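# Pass the ball along gutters into a roofed box

## Task

Get the ball out of the gutter where it starts and into the roofed box, which is open on one side and sits at a different arm. Gutters can be tipped to pour the ball from one gutter into another and finally into the box. The task fails if the box is slid, raised, rotated or tilted more than slightly. It also fails if the ball drops more than slightly below the table surfaces while no robot holds it. A gutter keeps the ball only while its open end is raised; holding the handle vertical lets the ball roll out. Arm feet (metres, scene frame) and headings (degrees counter-clockwise from +x): arm1 x=-1.71 y=-0.42 z=+0.89 facing +14; arm2 x=+0.00 y=-0.15 z=+0.93 facing +103; arm3 x=+1.71 y=+0.38 z=+0.88 facing -167. At the end every gripper must have released and moved away. Nothing counts as done if it only stays in place because a robot is holding it.

## Robot and tools

ROBOTS. There are three identical i2rt Big YAM arms, named arm1, arm2 and arm3. Each has six revolute joints, a two-finger gripper and a camera on the wrist. The hand can reach roughly 1.0 m out from the joint1 axis. Joints move at different speeds, so the path between two postures can bulge outward. When joint1 and joint6 are 0 and the hand points forward and level, the wrist camera is on top of the hand looking toward the fingertips.

FRAME. Everything is given in one shared scene frame. Its origin is on the floor and +z is up. Foot positions and headings are listed in the task. The point called hand is midway between the fingertips. The hand's z axis runs along the fingers, and the fingers open and close along its y axis.

execute_actions. Arguments: "actions", a list holding either one action or nothing, and optionally "cameras". An action is an object whose keys are arm names ("arm1", "arm2", "arm3"). Each arm's value has a single key, "joints", an object of absolute joint targets by name. These are targets to reach, never offsets. Allowed keys, units and ranges:
- joint1_rad: -2.879 to 2.879 rad. Turns the arm about its foot; positive is counter-clockwise seen from above; 0 points the arm along its foot's heading.
- joint2_rad: 0 to 3.141 rad. Shoulder; 0 holds the upper arm back and near level; increasing raises it and then brings it forward.
- joint3_rad: 0 to 3.019 rad. Elbow; 0 folds the forearm onto the upper arm; increasing opens it.
- joint4_rad: -1.692 to 1.57 rad. Hand pitch; positive tilts the fingers up.
- joint5_rad: -1.57 to 1.57 rad. Sideways hand swing; positive is to the arm's right.
- joint6_rad: -2.094 to 2.094 rad. Hand roll; positive is clockwise viewed from behind the hand.
- gripper_m: 0 to 0.093 m, the fingertip gap. Each finger pad pushes with about 50 to 62 N at most.
Any subset of arms and joints may be named. All named motions start together and may finish at different times. An action runs at most 15 s. A joint or arm left out can still be driving toward an earlier target. An unknown key or a value outside its range makes the whole call be rejected, and then no arm moves. "cameras" lists names from arm1_cam_wrist, arm2_cam_wrist, arm3_cam_wrist, cam_end_1, cam_end_2, cam_gap_1, cam_gap_2, cam_side, cam_top, or "all". Omitting it, null or ["all"] returns every camera; [] returns none. Example: {"arm1": {"joints": {"gripper_m": 0.05}}, "arm2": {"joints": {"joint1_rad": 0.3}}}.

RESULTS. Each call returns the arms' state and one image per requested camera, taken at the end; the "pictures" line gives the image order. joint_positions holds the readings. joint_status tells how each commanded joint ended: "off_target" (stopped away from its target and may still be pushing); "contact_stop" or "time_out" (target dropped and the joint holds where it stopped, though after a time_out a joint may keep a target close by and keep pushing, moving on by itself once free); "not_followed" (a built-in collision check held back that arm's joint targets, reported with a "joint command not followed" line and usually a "cause:" line; the gripper command still runs, and the withheld targets may be retried with later actions). on_its_own lists what the call did not command; "held at" there is the target being held, not the actual position. A joint's done tolerance is about ±0.045, ±0.14, ±0.09, ±0.055, ±0.03, ±0.035 rad for joints 1 to 6 and ±0.003 m for the gripper. A target very near the current reading may not move the joint. To stop a joint pushing, send its reported position as the target. If a result reports a stop, later motion, wait and finished_scene calls in that same reply are skipped.

wait: "seconds", 0 to 10. Commands nothing; the scene keeps running and the usual state and images come back.

zoom_image: "camera" (one camera name) and "region" [x0, y0, x1, y1] in pixels of that camera's latest full image, origin at the top-left, at most 504 by 504. Images are 504x504; wrist cameras are fisheye, room cameras pinhole with radial distortion. Calibrations are provided but may be a little off.

read_manual: optional "section", only "licences"; returns licence text and moves nothing.

finished_scene: "scene", the integer number of the current scene. Ends it irreversibly after the last command has been held, and reports whether the goal was met.

HAZARDS. Arms keep pushing on contact and can push hard. Robots pressing hard against each other fails the task; a hard hit may too. The self and inter-arm check can react late and does not consider fingers, gripper housings or wrist cameras. Holding loads heats motors: a MOTOR HOT line appears from 85 °C, and at 100 °C an OVER-TEMPERATURE FAULT makes the whole arm go limp and fall, with joints then showing "limit_stop_at_motor_heat"; resend targets afterward. A held joint under load slowly sags. Do not drop, slam or knock objects, or put anything outside the work area. Loose objects may occasionally be nudged by outside pushes. The robots keep holding the last command while you think.

Each tool is called as a command line: name --argument value for each argument, lists and objects as JSON in quotes; but a table of rows of numbers goes row by row, as --pt "numbers of a row", without its own name.

## Session

I'll start by looking at the current state and all camera images.

execute_actions --actions '[]'

Scene clock: 0.00 s.
Motor temperatures (°C, as the motors report them): arm1=[27 26 25 29 26 26] | arm2=[25 27 25 25 25 24] | arm3=[25 25 25 26 26 25]
arm1.joint_positions: joint1_rad=+0.741 joint2_rad=+0.320 joint3_rad=+1.336 joint4_rad=-1.365 joint5_rad=-0.028 joint6_rad=+0.285 gripper_m=+0.094
arm1.joint_status: not commanded
arm1.hand: x=-1.6590 y=-0.3330 z=+1.4450 quat_wxyz=(-0.458, +0.289, -0.761, -0.356) (m; scene frame)
arm2.joint_positions: joint1_rad=-0.147 joint2_rad=+0.603 joint3_rad=+1.589 joint4_rad=-1.254 joint5_rad=-0.248 joint6_rad=-0.477 gripper_m=+0.095
arm2.joint_status: not commanded
arm2.hand: x=-0.0576 y=+0.0427 z=+1.5820 quat_wxyz=(-0.443, +0.729, -0.321, -0.411) (m; scene frame)
arm3.joint_positions: joint1_rad=-0.791 joint2_rad=+0.460 joint3_rad=+1.602 joint4_rad=-1.180 joint5_rad=+0.081 joint6_rad=-0.496 gripper_m=+0.095
arm3.joint_status: not commanded
arm3.hand: x=+1.6198 y=+0.4443 z=+1.5813 quat_wxyz=(+0.379, -0.718, +0.049, +0.581) (m; scene frame)
pictures: arm1_cam_wrist, arm2_cam_wrist, arm3_cam_wrist, cam_end_1, cam_end_2, cam_gap_1, cam_gap_2, cam_side, cam_top
Images, in order (width x height): arm1_cam_wrist 504x504, arm2_cam_wrist 504x504, arm3_cam_wrist 504x504, cam_end_1 504x504, cam_end_2 504x504, cam_gap_1 504x504, cam_gap_2 504x504, cam_side 504x504, cam_top 504x504.

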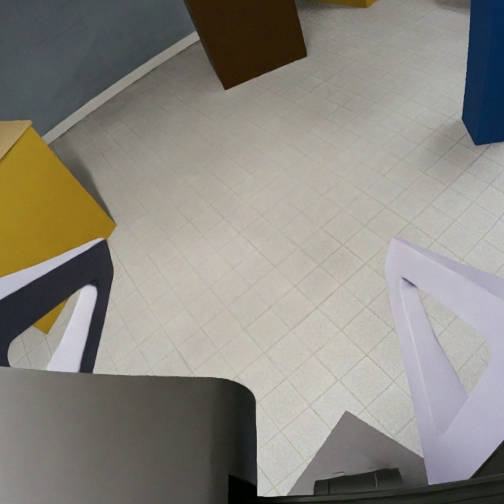

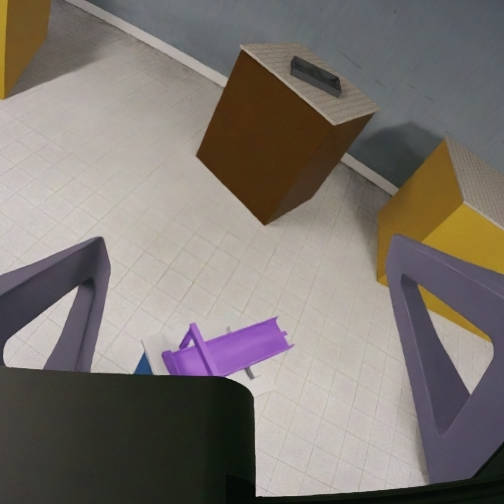

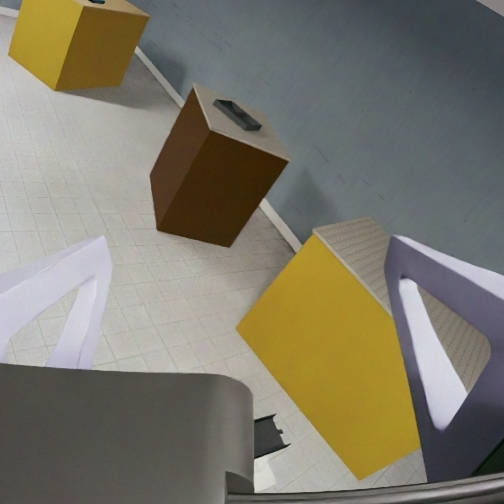

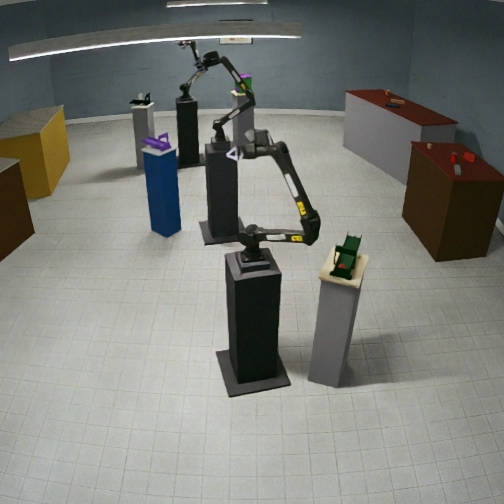

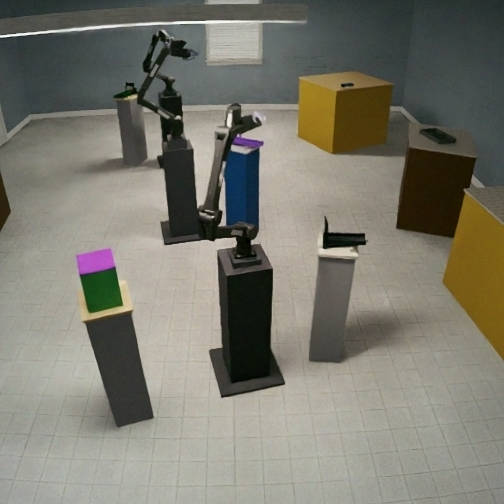

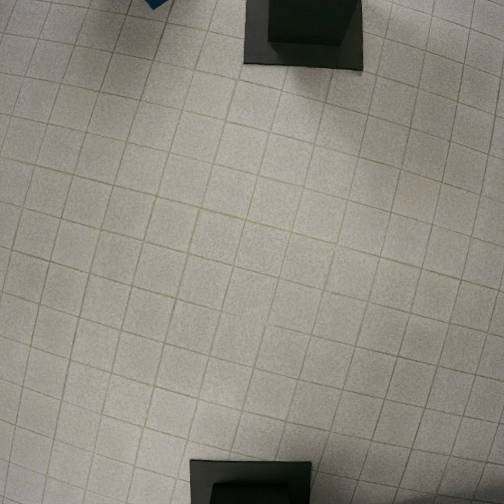

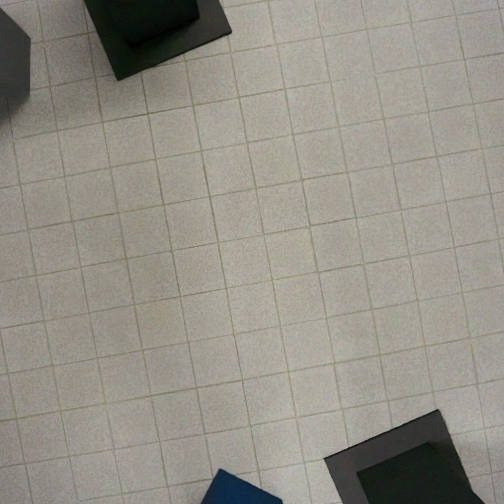

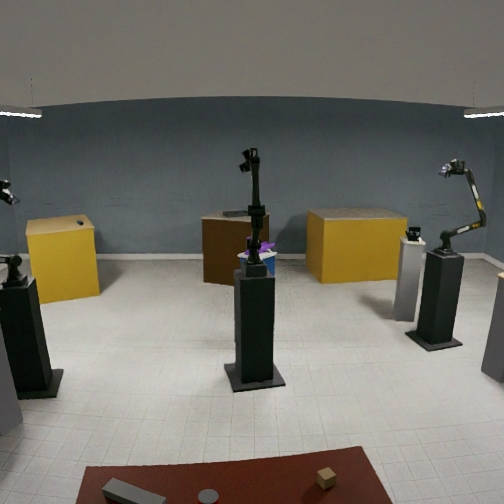

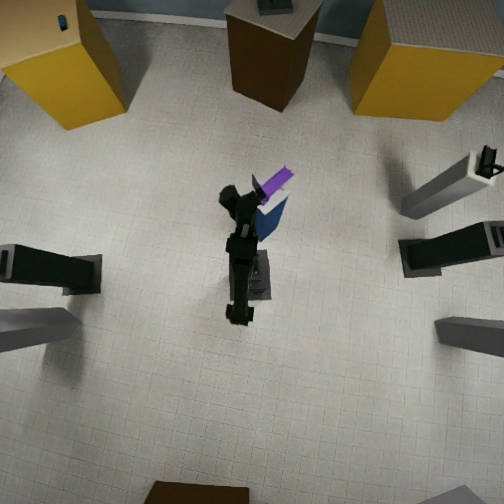

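zoom_image --camera "cam_end_1" --region '[300, 215, 390, 305]'

zoom_image --camera "cam_end_2" --region '[60, 230, 160, 330]'

zoom_image --camera "cam_end_2" --region '[300, 200, 380, 280]'

zoom_image --camera "arm2_cam_wrist" --region '[120, 290, 320, 410]'

Region (300, 215, 390, 305) of cam_end_1's 504x504 image, scaled by 5.600, with more detail than that image has.

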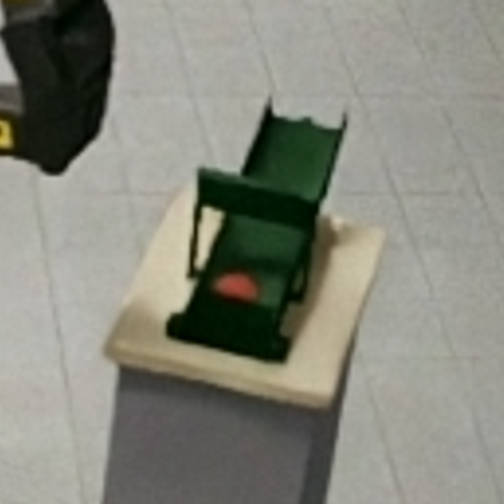

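Region (60, 230, 160, 330) of cam_end_2's 504x504 image, scaled by 5.040, with more detail than that image has.

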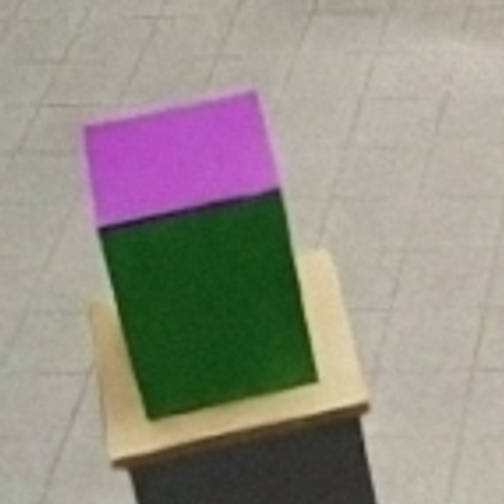

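Region (300, 200, 380, 280) of cam_end_2's 504x504 image, scaled by 6.300, with more detail than that image has.

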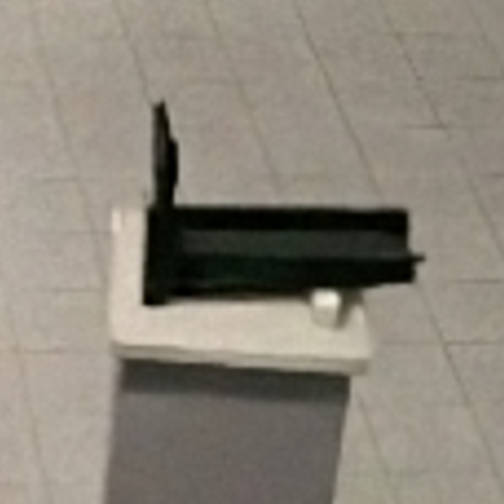

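Region (120, 290, 320, 410) of arm2_cam_wrist's 504x504 image, scaled by 2.520, with more detail than that image has; it fills the top 302 rows of this view, and the rest is white.

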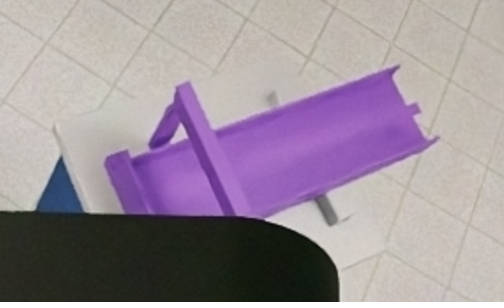

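zoom_image --camera "cam_top" --region '[210, 150, 310, 250]'

zoom_image --camera "cam_top" --region '[424, 130, 504, 210]'

zoom_image --camera "cam_end_1" --region '[120, 60, 270, 180]'

zoom_image --camera "cam_side" --region '[384, 200, 504, 320]'

Region (210, 150, 310, 250) of cam_top's 504x504 image, scaled by 5.040, with more detail than that image has.

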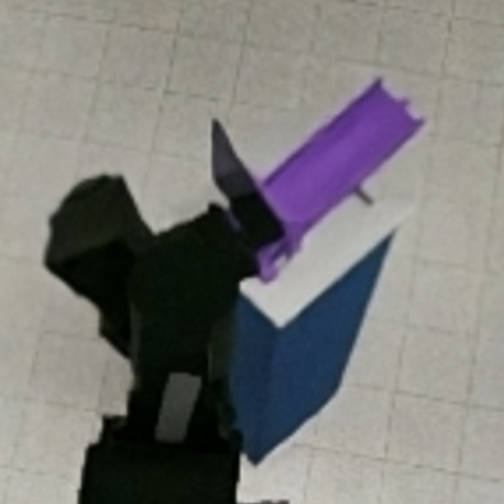

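Region (424, 130, 504, 210) of cam_top's 504x504 image, scaled by 6.300, with more detail than that image has.

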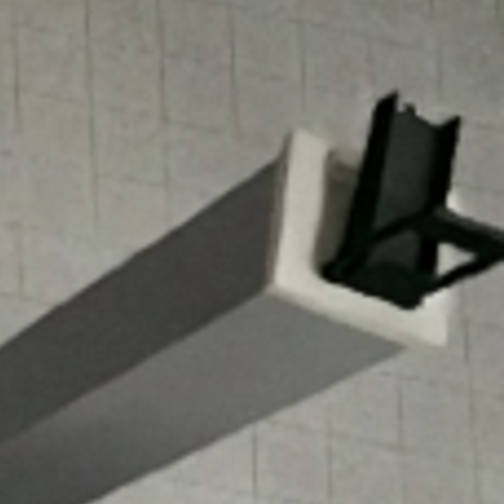

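Region (120, 60, 270, 180) of cam_end_1's 504x504 image, scaled by 3.360, with more detail than that image has; it fills the top 403 rows of this view, and the rest is white.

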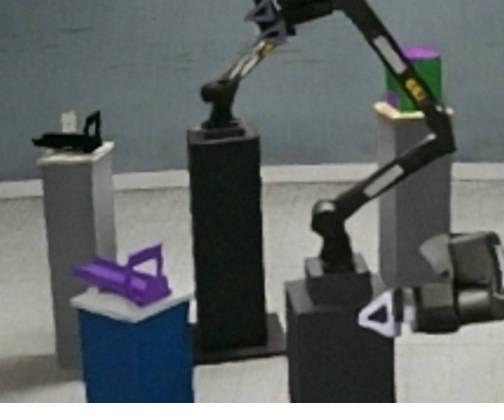

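Region (384, 200, 504, 320) of cam_side's 504x504 image, scaled by 4.200, with more detail than that image has.

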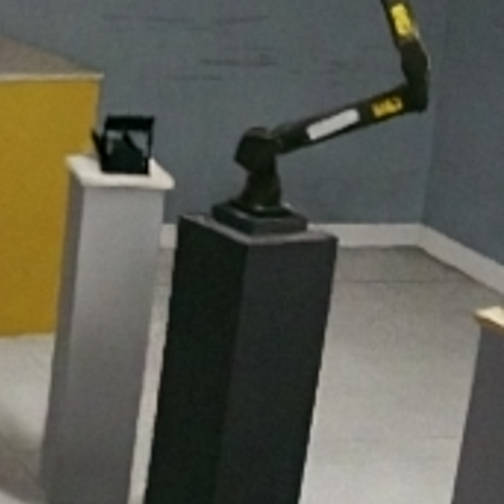

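zoom_image --camera "cam_end_1" --region '[222, 62, 266, 106]'

zoom_image --camera "cam_end_1" --region '[130, 120, 190, 165]'

zoom_image --camera "cam_end_2" --region '[210, 120, 280, 170]'

zoom_image --camera "cam_side" --region '[220, 220, 290, 280]'

Region (222, 62, 266, 106) of cam_end_1's 504x504 image, scaled by 11.455, with more detail than that image has.

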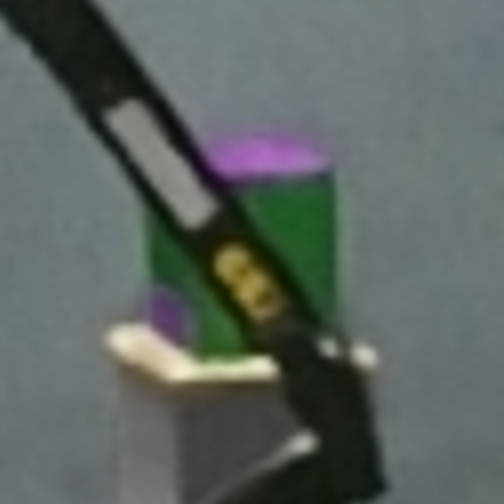

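Region (130, 120, 190, 165) of cam_end_1's 504x504 image, scaled by 8.400, with more detail than that image has; it fills the top 378 rows of this view, and the rest is white.

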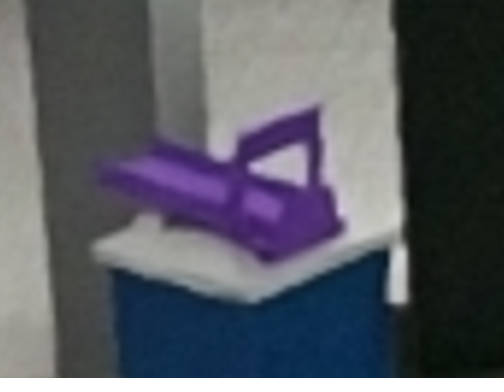

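Region (210, 120, 280, 170) of cam_end_2's 504x504 image, scaled by 7.200, with more detail than that image has; it fills the top 360 rows of this view, and the rest is white.

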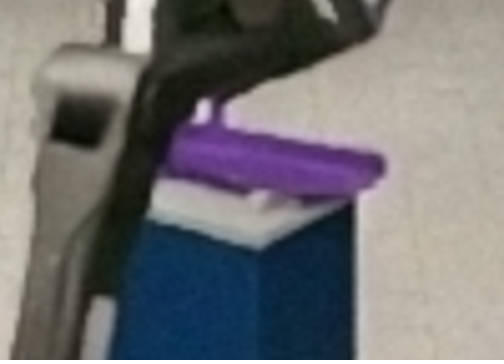

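Region (220, 220, 290, 280) of cam_side's 504x504 image, scaled by 7.200, with more detail than that image has; it fills the top 432 rows of this view, and the rest is white.

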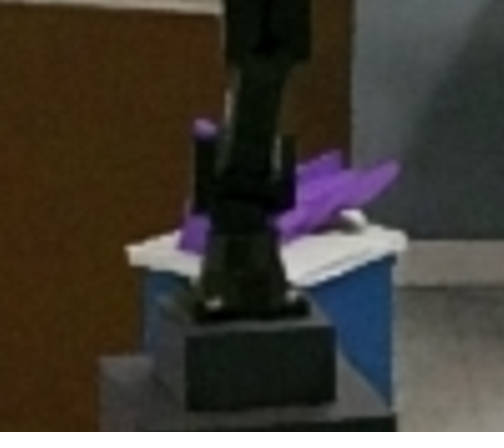

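zoom_image --camera "cam_end_2" --region '[314, 210, 374, 262]'

zoom_image --camera "cam_end_2" --region '[105, 75, 155, 115]'

zoom_image --camera "cam_end_1" --region '[124, 85, 164, 115]'

Region (314, 210, 374, 262) of cam_end_2's 504x504 image, scaled by 8.400, with more detail than that image has; it fills the top 437 rows of this view, and the rest is white.

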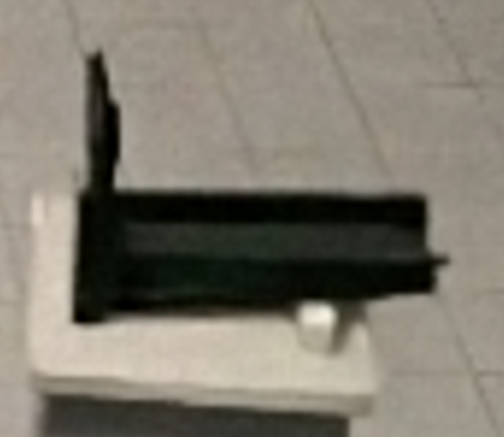

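Region (105, 75, 155, 115) of cam_end_2's 504x504 image, scaled by 10.080, with more detail than that image has; it fills the top 403 rows of this view, and the rest is white.

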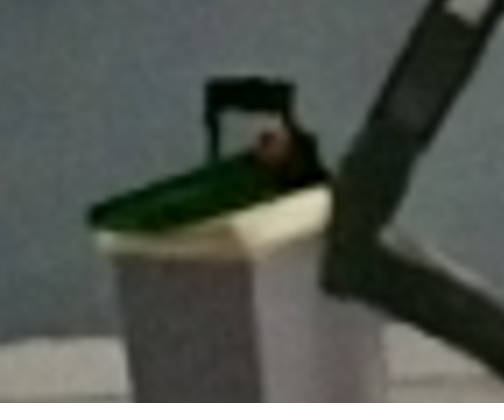

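Region (124, 85, 164, 115) of cam_end_1's 504x504 image, scaled by 12.600, with more detail than that image has; it fills the top 378 rows of this view, and the rest is white.

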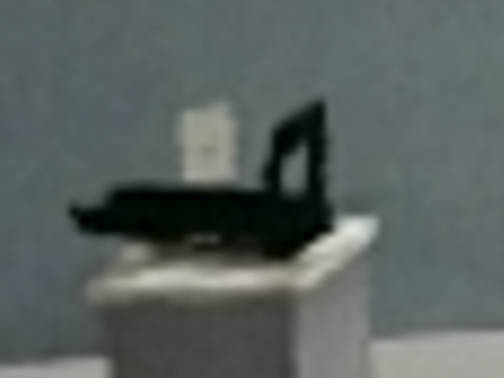

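zoom_image --camera "cam_end_2" --region '[205, 220, 285, 290]'

zoom_image --camera "cam_end_1" --region '[215, 220, 295, 290]'

Region (205, 220, 285, 290) of cam_end_2's 504x504 image, scaled by 6.300, with more detail than that image has; it fills the top 441 rows of this view, and the rest is white.

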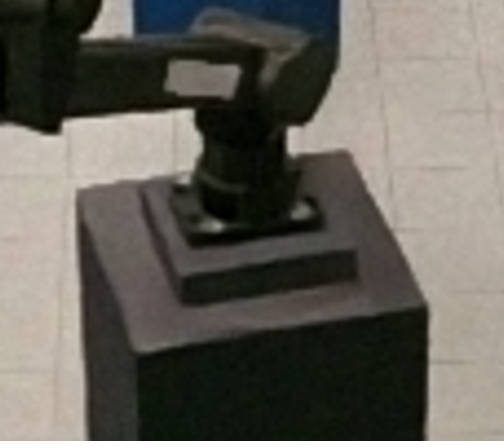

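Region (215, 220, 295, 290) of cam_end_1's 504x504 image, scaled by 6.300, with more detail than that image has; it fills the top 441 rows of this view, and the rest is white.

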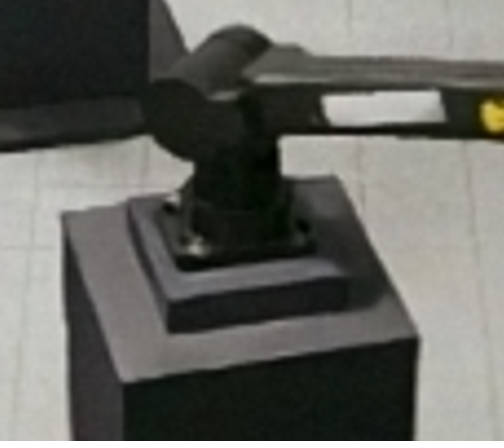

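execute_actions --actions '[{"arm1":{"joints":{"joint1_rad":-2.035,"joint2_rad":1.548,"joint3_rad":1.45,"joint4_rad":-1.442,"joint5_rad":-0.17,"joint6_rad":0.15,"gripper_m":0.08}},"arm2":{"joints":{"joint1_rad":-0.147,"joint2_rad":1.448,"joint3_rad":1.204,"joint4_rad":-1.186,"joint5_rad":0.10,"joint6_rad":-0.87,"gripper_m":0.08}},"arm3":{"joints":{"joint1_rad":-1.414,"joint2_rad":1.438,"joint3_rad":1.327,"joint4_rad":-1.303,"joint5_rad":0.08,"joint6_rad":-1.047,"gripper_m":0.08}}}]' --cameras '["arm1_cam_wrist","arm2_cam_wrist","arm3_cam_wrist","cam_end_1","cam_end_2"]'

Scene clock: 122.43 s.
Motor temperatures (°C, as the motors report them): arm1=[27 26 29 29 26 26] | arm2=[25 27 29 25 25 24] | arm3=[25 26 27 26 26 25]
arm1.joint_positions: joint1_rad=-2.042 joint2_rad=+1.570 joint3_rad=+1.434 joint4_rad=-1.434 joint5_rad=-0.171 joint6_rad=+0.164 gripper_m=+0.080
arm1.joint_status: all done
arm1.hand: x=-1.7902 y=-0.8903 z=+1.0948 quat_wxyz=(-0.058, -0.826, -0.556, -0.066) (m; scene frame)
arm2.joint_positions: joint1_rad=-0.147 joint2_rad=+1.444 joint3_rad=+1.174 joint4_rad=-1.193 joint5_rad=+0.098 joint6_rad=-0.856 gripper_m=+0.080
arm2.joint_status: all done
arm2.hand: x=-0.0166 y=+0.2843 z=+1.0924 quat_wxyz=(-0.063, +0.947, -0.315, +0.027) (m; scene frame)
arm3.joint_positions: joint1_rad=-1.420 joint2_rad=+1.430 joint3_rad=+1.330 joint4_rad=-1.291 joint5_rad=+0.080 joint6_rad=-1.038 gripper_m=+0.080
arm3.joint_status: all done
arm3.hand: x=+1.5569 y=+0.8066 z=+1.1225 quat_wxyz=(+0.103, -0.991, +0.080, +0.002) (m; scene frame)
pictures: arm1_cam_wrist, arm2_cam_wrist, arm3_cam_wrist, cam_end_1, cam_end_2
camera_calibration (this result's frames):
arm1_cam_wrist: T_world_to_cam=[[-0.907371, 0.383206, -0.17272, -1.09428], [0.213102, 0.773581, 0.596792, 0.424965], [0.362307, 0.504704, -0.783586, 2.07753], [0, 0, 0, 1]] pos_world=[-1.83618, -0.957948, 1.1853]
arm2_cam_wrist: T_world_to_cam=[[0.595006, 0.790672, 0.144243, -0.368508], [0.57971, -0.546507, 0.604373, -0.492664], [0.55669, -0.275986, -0.783535, 1.06708], [0, 0, 0, 1]] pos_world=[-0.0891671, 0.316624, 1.187]
arm3_cam_wrist: T_world_to_cam=[[0.171013, 0.964923, 0.199194, -1.26771], [0.800525, -0.253938, 0.54284, -1.64353], [0.574382, 0.0666271, -0.815872, 0.0950652], [0, 0, 0, 1]] pos_world=[1.47788, 0.799553, 1.22226]
Images, in order (width x height): arm1_cam_wrist 504x504, arm2_cam_wrist 504x504, arm3_cam_wrist 504x504, cam_end_1 504x504, cam_end_2 504x504.

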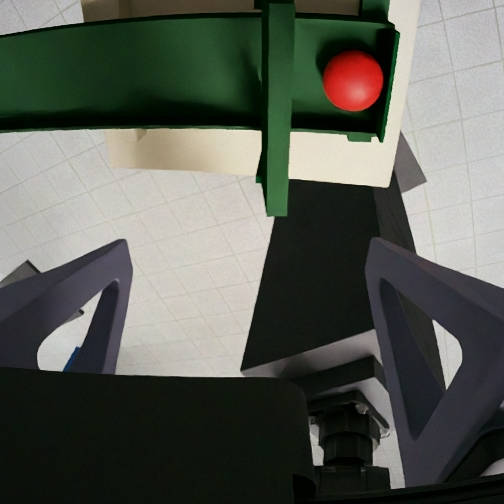

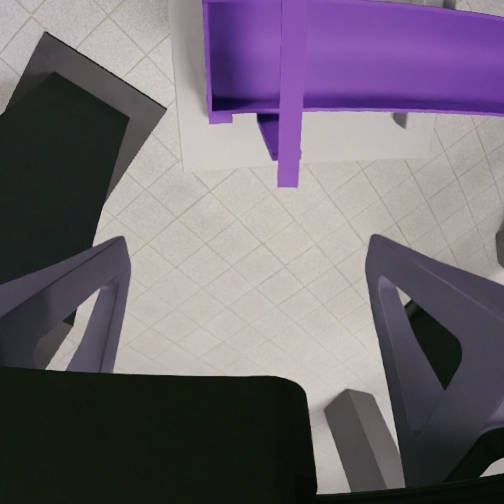

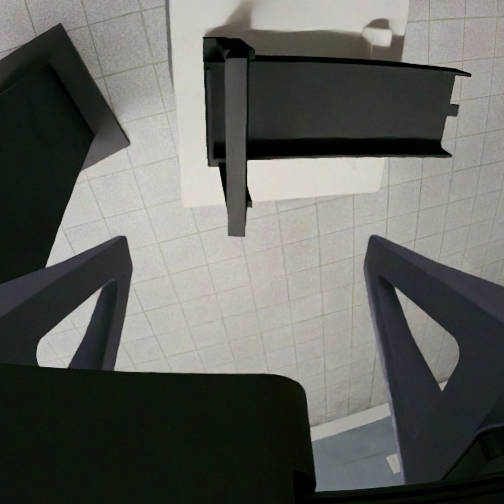

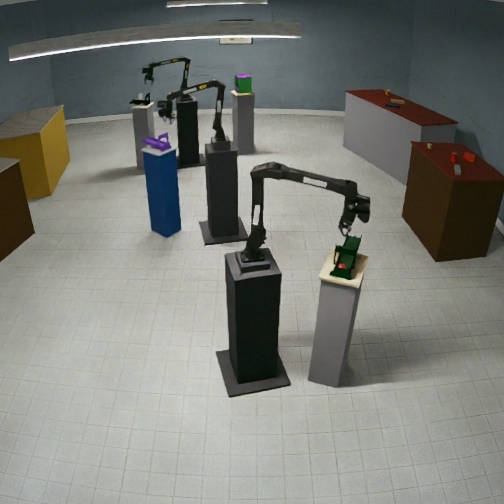

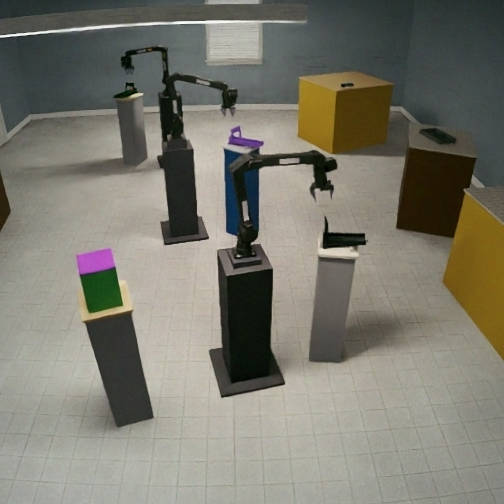

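zoom_image --camera "arm3_cam_wrist" --region '[160, 0, 480, 250]'

zoom_image --camera "arm1_cam_wrist" --region '[200, 0, 440, 230]'

zoom_image --camera "arm2_cam_wrist" --region '[160, 0, 400, 200]'

Region (160, 0, 480, 250) of arm3_cam_wrist's 504x504 image, scaled by 1.575, with more detail than that image has; it fills the top 394 rows of this view, and the rest is white.

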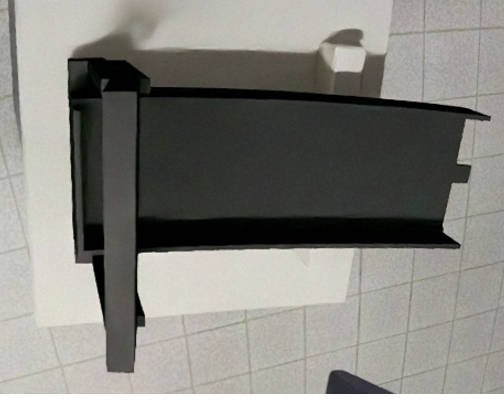

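Region (200, 0, 440, 230) of arm1_cam_wrist's 504x504 image, scaled by 2.100, with more detail than that image has; it fills the top 483 rows of this view, and the rest is white.

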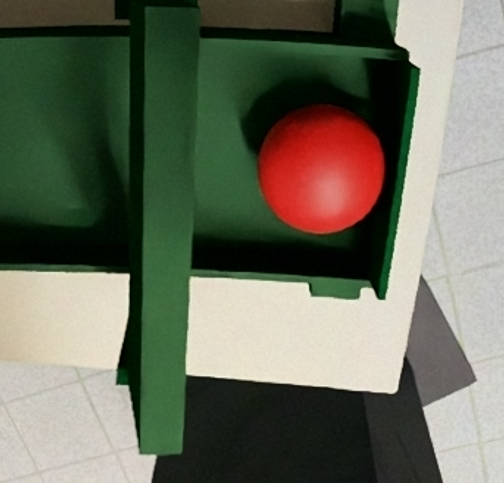

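Region (160, 0, 400, 200) of arm2_cam_wrist's 504x504 image, scaled by 2.100, with more detail than that image has.

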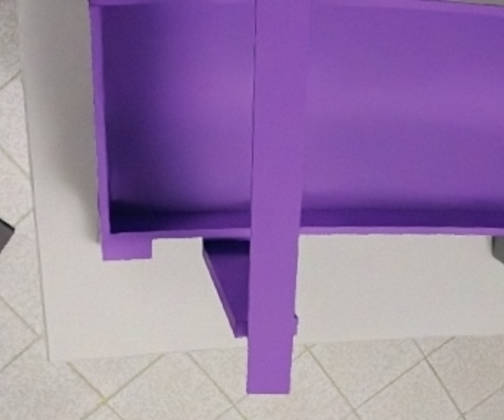

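execute_actions --actions '[{"arm1":{"joints":{"joint1_rad":-2.078,"joint2_rad":1.61,"joint3_rad":1.272,"joint4_rad":-1.153,"joint5_rad":-0.259,"joint6_rad":0.11}},"arm2":{"joints":{"joint1_rad":-0.128,"joint2_rad":1.558,"joint3_rad":1.112,"joint4_rad":-0.902,"joint5_rad":0.156,"joint6_rad":-0.88}},"arm3":{"joints":{"joint1_rad":-1.432,"joint2_rad":1.486,"joint3_rad":1.114,"joint4_rad":-0.982,"joint5_rad":0.123,"joint6_rad":-1.055}}}]' --cameras '["arm1_cam_wrist","arm2_cam_wrist","arm3_cam_wrist"]'

Scene clock: 235.27 s.
Motor temperatures (°C, as the motors report them): arm1=[27 28 32 29 26 26] | arm2=[25 29 33 25 25 24] | arm3=[25 27 30 26 26 25]
arm1.joint_positions: joint1_rad=-2.076 joint2_rad=+1.616 joint3_rad=+1.260 joint4_rad=-1.162 joint5_rad=-0.254 joint6_rad=+0.127 gripper_m=+0.080
arm1.joint_status: all done
arm1.hand: x=-1.7940 y=-0.8989 z=+1.0132 quat_wxyz=(-0.108, -0.820, -0.558, -0.071) (m; scene frame)
arm2.joint_positions: joint1_rad=-0.141 joint2_rad=+1.571 joint3_rad=+1.099 joint4_rad=-0.917 joint5_rad=+0.154 joint6_rad=-0.867 gripper_m=+0.080
arm2.joint_status: all done
arm2.hand: x=-0.0127 y=+0.3222 z=+1.0186 quat_wxyz=(-0.107, +0.944, -0.310, +0.039) (m; scene frame)
arm3.joint_positions: joint1_rad=-1.427 joint2_rad=+1.488 joint3_rad=+1.120 joint4_rad=-0.996 joint5_rad=+0.118 joint6_rad=-1.045 gripper_m=+0.080
arm3.joint_status: all done
arm3.hand: x=+1.5650 y=+0.8154 z=+1.0236 quat_wxyz=(+0.123, -0.989, +0.082, -0.011) (m; scene frame)
pictures: arm1_cam_wrist, arm2_cam_wrist, arm3_cam_wrist
camera_calibration (this result's frames):
arm1_cam_wrist: T_world_to_cam=[[-0.89457, 0.362701, -0.261137, -1.01436], [0.172213, 0.818914, 0.54747, 0.498477], [0.412416, 0.444779, -0.795037, 2.06696], [0, 0, 0, 1]] pos_world=[-1.84571, -0.959638, 1.10552]
arm2_cam_wrist: T_world_to_cam=[[0.578331, 0.78132, 0.234676, -0.479406], [0.554374, -0.587429, 0.589574, -0.401641], [0.598501, -0.21087, -0.772871, 0.986225], [0, 0, 0, 1]] pos_world=[-0.0903428, 0.346599, 1.11153]
arm3_cam_wrist: T_world_to_cam=[[0.171998, 0.955281, 0.240531, -1.29393], [0.78371, -0.280629, 0.554117, -1.55751], [0.596837, 0.0931999, -0.796931, -0.0671165], [0, 0, 0, 1]] pos_world=[1.48325, 0.805237, 1.12079]
Images, in order (width x height): arm1_cam_wrist 504x504, arm2_cam_wrist 504x504, arm3_cam_wrist 504x504.

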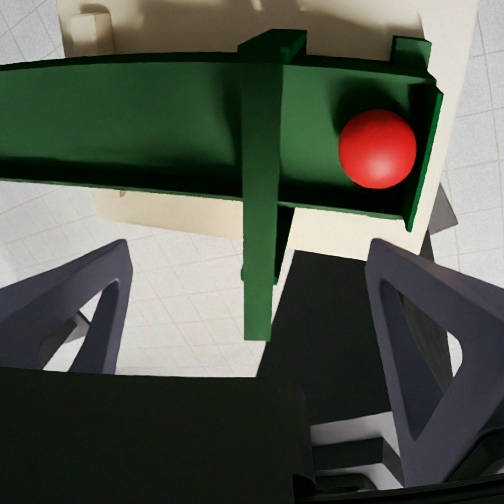

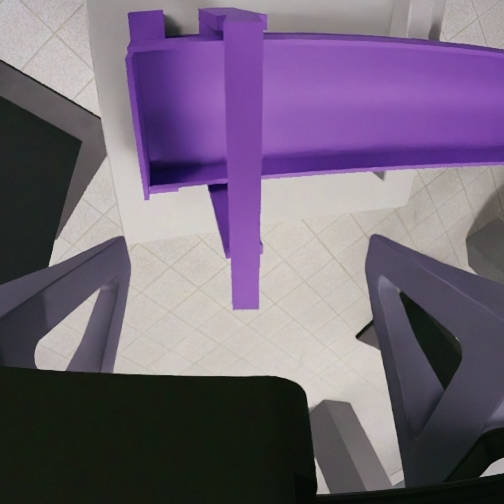

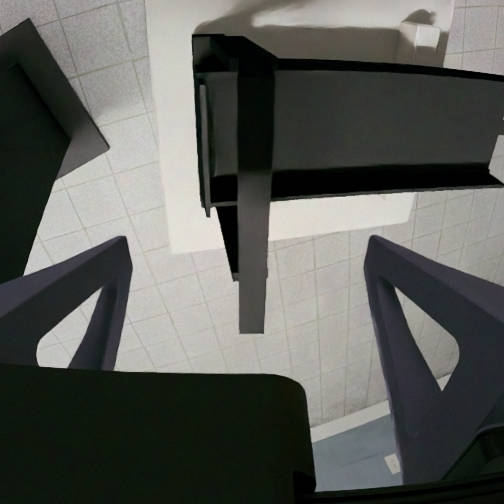

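execute_actions --actions '[{"arm1":{"joints":{"joint1_rad":-2.045,"joint2_rad":1.665,"joint3_rad":1.194,"joint4_rad":-1.019,"joint6_rad":0.15,"gripper_m":0.06}},"arm2":{"joints":{"joint1_rad":-0.15,"joint2_rad":1.66,"joint3_rad":1.08,"joint4_rad":-0.769,"gripper_m":0.06}},"arm3":{"joints":{"joint1_rad":-1.456,"joint2_rad":1.573,"joint3_rad":1.054,"joint4_rad":-0.835,"joint6_rad":-1.08,"gripper_m":0.06}}}]' --cameras '["arm1_cam_wrist","arm2_cam_wrist","arm3_cam_wrist"]'

Scene clock: 278.33 s.
Motor temperatures (°C, as the motors report them): arm1=[27 28 32 29 26 26] | arm2=[25 29 32 25 25 24] | arm3=[25 27 30 26 26 25]
arm1.joint_positions: joint1_rad=-2.048 joint2_rad=+1.666 joint3_rad=+1.186 joint4_rad=-1.028 joint5_rad=-0.255 joint6_rad=+0.133 gripper_m=+0.060
arm1.joint_status: all done
arm1.hand: x=-1.7806 y=-0.9021 z=+0.9655 quat_wxyz=(-0.110, -0.813, -0.567, -0.070) (m; scene frame)
arm2.joint_positions: joint1_rad=-0.141 joint2_rad=+1.659 joint3_rad=+1.073 joint4_rad=-0.785 joint5_rad=+0.154 joint6_rad=-0.867 gripper_m=+0.060
arm2.joint_status: all done
arm2.hand: x=-0.0139 y=+0.3371 z=+0.9740 quat_wxyz=(-0.116, +0.943, -0.310, +0.035) (m; scene frame)
arm3.joint_positions: joint1_rad=-1.454 joint2_rad=+1.573 joint3_rad=+1.066 joint4_rad=-0.849 joint5_rad=+0.119 joint6_rad=-1.071 gripper_m=+0.060
arm3.joint_status: all done
arm3.hand: x=+1.5736 y=+0.8310 z=+0.9714 quat_wxyz=(+0.126, -0.988, +0.084, -0.013) (m; scene frame)
pictures: arm1_cam_wrist, arm2_cam_wrist, arm3_cam_wrist
camera_calibration (this result's frames):
arm1_cam_wrist: T_world_to_cam=[[-0.902413, 0.341046, -0.26332, -1.04515], [0.154978, 0.827151, 0.540188, 0.508679], [0.402035, 0.446664, -0.799287, 2.01219], [0, 0, 0, 1]] pos_world=[-1.83096, -0.963084, 1.05833]
arm2_cam_wrist: T_world_to_cam=[[0.578376, 0.777153, 0.248021, -0.491506], [0.555446, -0.597836, 0.57799, -0.35113], [0.597462, -0.196533, -0.777441, 0.955244], [0, 0, 0, 1]] pos_world=[-0.0914125, 0.359794, 1.0675]
arm3_cam_wrist: T_world_to_cam=[[0.17407, 0.953156, 0.247373, -1.30585], [0.780627, -0.286696, 0.555362, -1.52229], [0.600267, 0.0964343, -0.793965, -0.126243], [0, 0, 0, 1]] pos_world=[1.49143, 0.820419, 1.06822]
Images, in order (width x height): arm1_cam_wrist 504x504, arm2_cam_wrist 504x504, arm3_cam_wrist 504x504.

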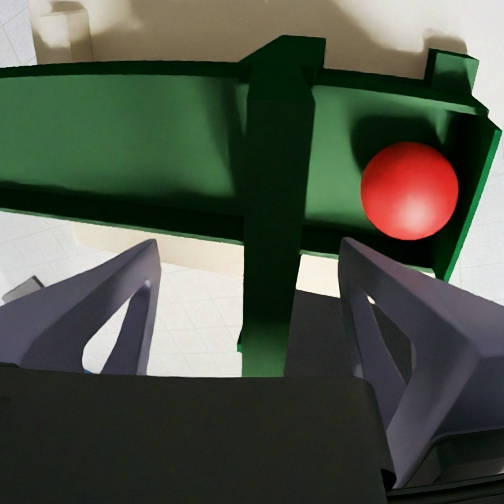

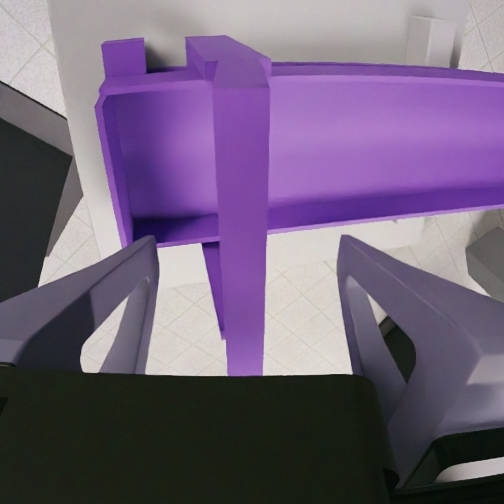

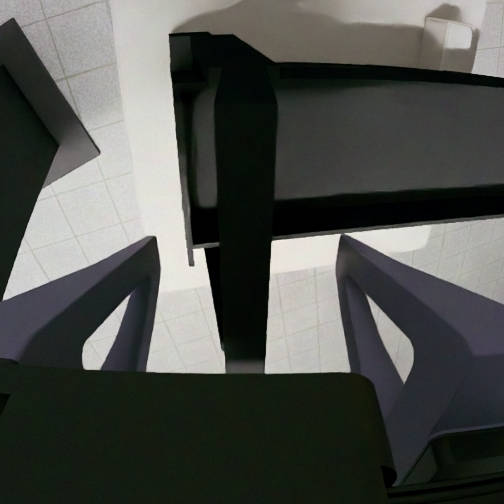

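execute_actions --actions '[{"arm1":{"joints":{"joint1_rad":-2.064,"joint2_rad":1.684,"gripper_m":0.04}},"arm2":{"joints":{"joint2_rad":1.685,"gripper_m":0.035}},"arm3":{"joints":{"joint2_rad":1.588,"gripper_m":0.035}}}]' --cameras '["arm1_cam_wrist","arm2_cam_wrist","arm3_cam_wrist"]'

Scene clock: 287.67 s.
Motor temperatures (°C, as the motors report them): arm1=[27 28 32 29 27 26] | arm2=[25 29 32 25 25 24] | arm3=[25 27 30 26 26 25]
arm1.joint_positions: joint1_rad=-2.057 joint2_rad=+1.666 joint3_rad=+1.186 joint4_rad=-1.028 joint5_rad=-0.255 joint6_rad=+0.134 gripper_m=+0.040
arm1.joint_status: all done
arm1.hand: x=-1.7854 y=-0.9014 z=+0.9653 quat_wxyz=(-0.111, -0.816, -0.563, -0.069) (m; scene frame)
arm2.joint_positions: joint1_rad=-0.141 joint2_rad=+1.667 joint3_rad=+1.073 joint4_rad=-0.785 joint5_rad=+0.154 joint6_rad=-0.867 gripper_m=+0.035
arm2.joint_status: all done
arm2.hand: x=-0.0139 y=+0.3364 z=+0.9704 quat_wxyz=(-0.112, +0.943, -0.310, +0.037) (m; scene frame)
arm3.joint_positions: joint1_rad=-1.454 joint2_rad=+1.573 joint3_rad=+1.066 joint4_rad=-0.849 joint5_rad=+0.119 joint6_rad=-1.071 gripper_m=+0.035
arm3.joint_status: all done
arm3.hand: x=+1.5736 y=+0.8310 z=+0.9714 quat_wxyz=(+0.126, -0.988, +0.083, -0.013) (m; scene frame)
pictures: arm1_cam_wrist, arm2_cam_wrist, arm3_cam_wrist
camera_calibration (this result's frames):
arm1_cam_wrist: T_world_to_cam=[[-0.898865, 0.350448, -0.263113, -1.03509], [0.163489, 0.825226, 0.540623, 0.521987], [0.406588, 0.442931, -0.799061, 2.01817], [0, 0, 0, 1]] pos_world=[-1.8363, -0.961923, 1.0581]
arm2_cam_wrist: T_world_to_cam=[[0.578227, 0.779014, 0.242469, -0.485385], [0.555076, -0.593427, 0.582869, -0.355725], [0.59795, -0.202442, -0.775547, 0.95247], [0, 0, 0, 1]] pos_world=[-0.091413, 0.359844, 1.06372]
arm3_cam_wrist: T_world_to_cam=[[0.173695, 0.953224, 0.247373, -1.30532], [0.780681, -0.286398, 0.555441, -1.5227], [0.600307, 0.096642, -0.79391, -0.126531], [0, 0, 0, 1]] pos_world=[1.49143, 0.82039, 1.06821]
Images, in order (width x height): arm1_cam_wrist 504x504, arm2_cam_wrist 504x504, arm3_cam_wrist 504x504.

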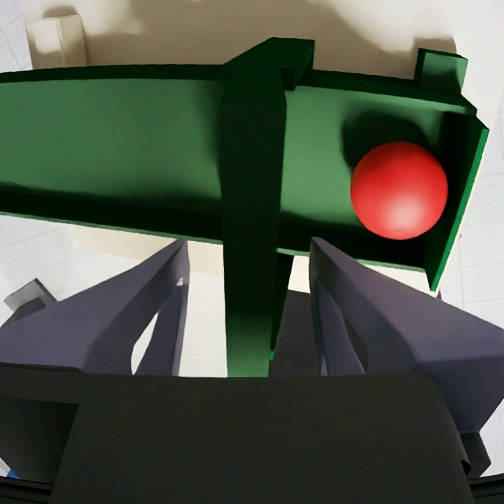

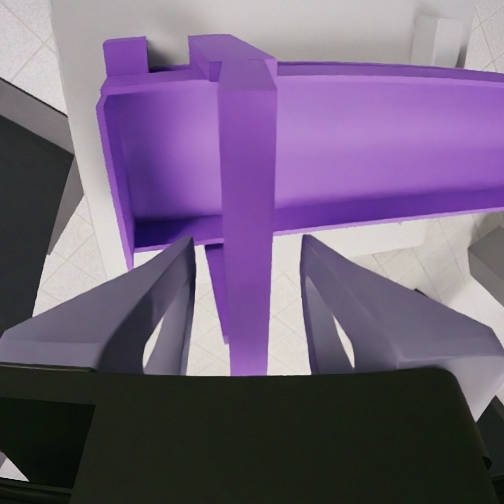

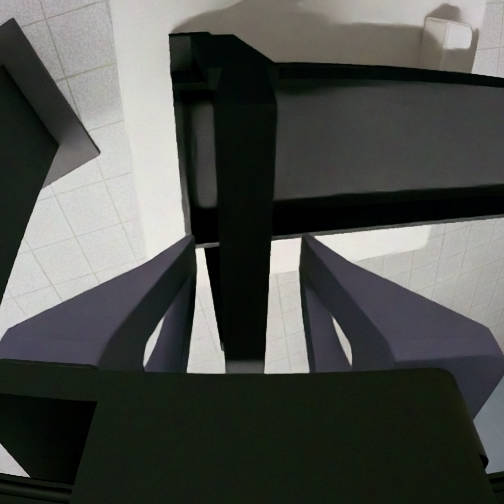

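execute_actions --actions '[{"arm1":{"joints":{"gripper_m":0.0}},"arm2":{"joints":{"gripper_m":0.0}},"arm3":{"joints":{"gripper_m":0.0}}}]' --cameras '["arm1_cam_wrist","arm2_cam_wrist","arm3_cam_wrist"]'

Scene clock: 291.90 s.
Motor temperatures (°C, as the motors report them): arm1=[27 28 32 29 27 26] | arm2=[25 29 32 25 25 24] | arm3=[25 27 30 26 26 25]
arm1.joint_positions: joint1_rad=-2.058 joint2_rad=+1.666 joint3_rad=+1.186 joint4_rad=-1.028 joint5_rad=-0.252 joint6_rad=+0.138 gripper_m=+0.011
arm1.joint_status: gripper_m off_target (ended at +0.011, target +0.000)
arm1.hand: x=-1.7863 y=-0.9013 z=+0.9653 quat_wxyz=(-0.110, -0.818, -0.561, -0.068) (m; scene frame)
arm2.joint_positions: joint1_rad=-0.141 joint2_rad=+1.667 joint3_rad=+1.073 joint4_rad=-0.783 joint5_rad=+0.153 joint6_rad=-0.868 gripper_m=+0.012
arm2.joint_status: gripper_m off_target (ended at +0.012, target +0.000)
arm2.hand: x=-0.0141 y=+0.3367 z=+0.9704 quat_wxyz=(-0.112, +0.944, -0.309, +0.036) (m; scene frame)
arm3.joint_positions: joint1_rad=-1.454 joint2_rad=+1.574 joint3_rad=+1.066 joint4_rad=-0.848 joint5_rad=+0.120 joint6_rad=-1.072 gripper_m=+0.012
arm3.joint_status: gripper_m off_target (ended at +0.012, target +0.000)
arm3.hand: x=+1.5735 y=+0.8312 z=+0.9713 quat_wxyz=(+0.127, -0.988, +0.083, -0.013) (m; scene frame)
pictures: arm1_cam_wrist, arm2_cam_wrist, arm3_cam_wrist
camera_calibration (this result's frames):
arm1_cam_wrist: T_world_to_cam=[[-0.897686, 0.355512, -0.260328, -1.03191], [0.169334, 0.823768, 0.541047, 0.530779], [0.406799, 0.441608, -0.799686, 2.01833], [0, 0, 0, 1]] pos_world=[-1.83726, -0.961692, 1.05821]
arm2_cam_wrist: T_world_to_cam=[[0.577442, 0.77956, 0.242584, -0.485776], [0.55644, -0.593211, 0.581785, -0.354462], [0.59744, -0.200964, -0.776324, 0.952918], [0, 0, 0, 1]] pos_world=[-0.0915673, 0.359922, 1.06384]
arm3_cam_wrist: T_world_to_cam=[[0.17262, 0.953207, 0.248193, -1.30463], [0.780766, -0.286033, 0.555508, -1.52305], [0.600506, 0.0978886, -0.793606, -0.128269], [0, 0, 0, 1]] pos_world=[1.49138, 0.820491, 1.06807]
Images, in order (width x height): arm1_cam_wrist 504x504, arm2_cam_wrist 504x504, arm3_cam_wrist 504x504.

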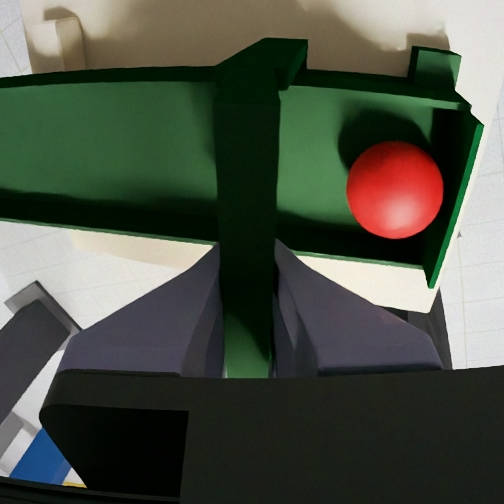

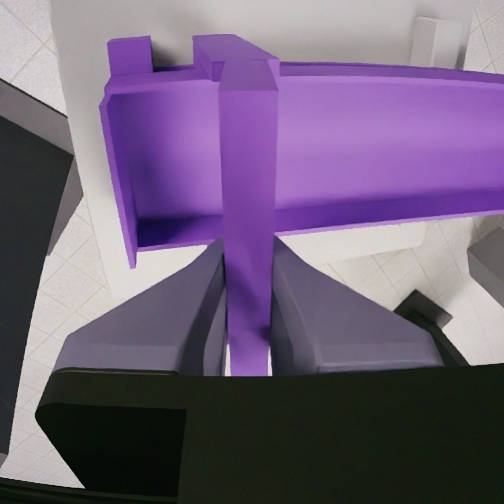

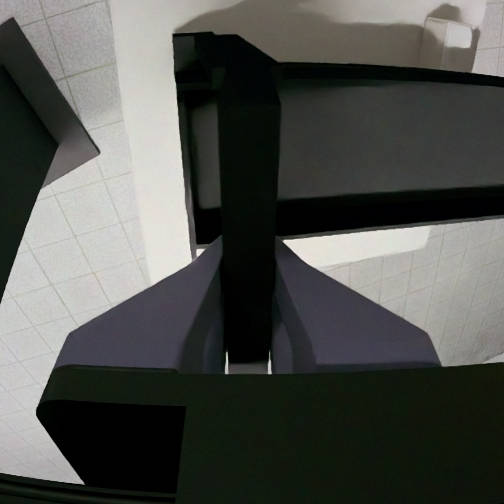

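execute_actions --actions '[{"arm1":{"joints":{"joint2_rad":1.52}},"arm2":{"joints":{"joint2_rad":1.5}},"arm3":{"joints":{"joint2_rad":1.42}}}]' --cameras '["arm1_cam_wrist","cam_end_1","cam_end_2"]'

Scene clock: 330.13 s.
Motor temperatures (°C, as the motors report them): arm1=[27 28 32 29 27 26] | arm2=[25 29 32 25 25 24] | arm3=[25 27 30 26 26 25]
arm1.joint_positions: joint1_rad=-2.058 joint2_rad=+1.531 joint3_rad=+1.173 joint4_rad=-1.027 joint5_rad=-0.252 joint6_rad=+0.138 gripper_m=+0.011
arm1.joint_status: all done
arm1.hand: x=-1.7860 y=-0.8996 z=+1.0220 quat_wxyz=(-0.150, -0.811, -0.565, -0.023) (m; scene frame)
arm2.joint_positions: joint1_rad=-0.141 joint2_rad=+1.503 joint3_rad=+1.060 joint4_rad=-0.783 joint5_rad=+0.153 joint6_rad=-0.868 gripper_m=+0.012
arm2.joint_status: all done
arm2.hand: x=-0.0144 y=+0.3396 z=+1.0419 quat_wxyz=(-0.181, +0.933, -0.312, +0.007) (m; scene frame)
arm3.joint_positions: joint1_rad=-1.454 joint2_rad=+1.412 joint3_rad=+1.055 joint4_rad=-0.848 joint5_rad=+0.120 joint6_rad=-1.072 gripper_m=+0.012
arm3.joint_status: all done
arm3.hand: x=+1.5739 y=+0.8286 z=+1.0404 quat_wxyz=(+0.195, -0.977, +0.086, +0.018) (m; scene frame)
pictures: arm1_cam_wrist, cam_end_1, cam_end_2
camera_calibration (this result's frames):
arm1_cam_wrist: T_world_to_cam=[[-0.905201, 0.324051, -0.274959, -1.04434], [0.183597, 0.881677, 0.43467, 0.684966], [0.38328, 0.342982, -0.857589, 1.9912], [0, 0, 0, 1]] pos_world=[-1.83429, -0.948445, 1.12275]
Images, in order (width x height): arm1_cam_wrist 504x504, cam_end_1 504x504, cam_end_2 504x504.

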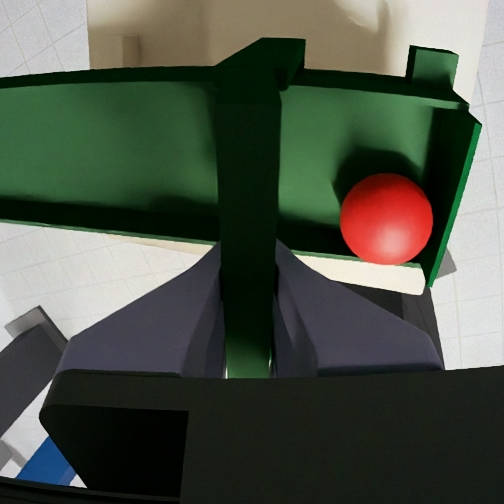

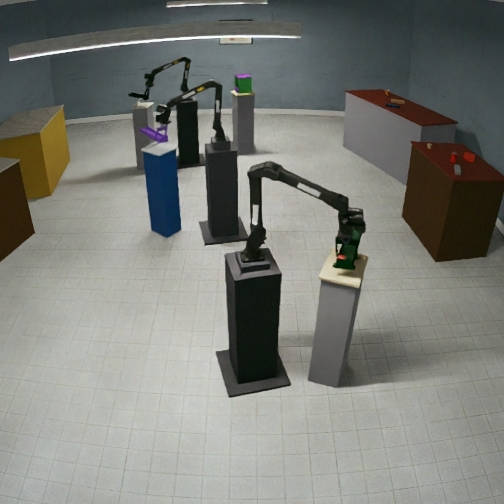

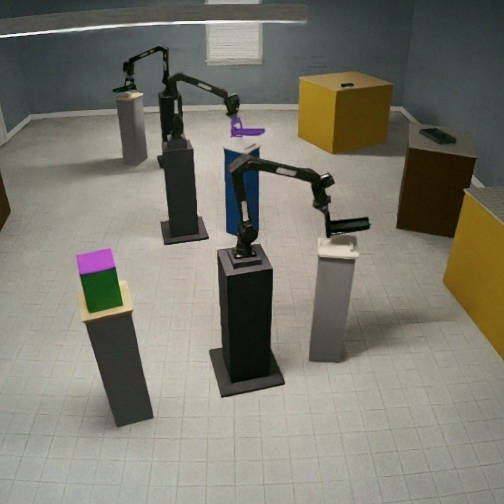

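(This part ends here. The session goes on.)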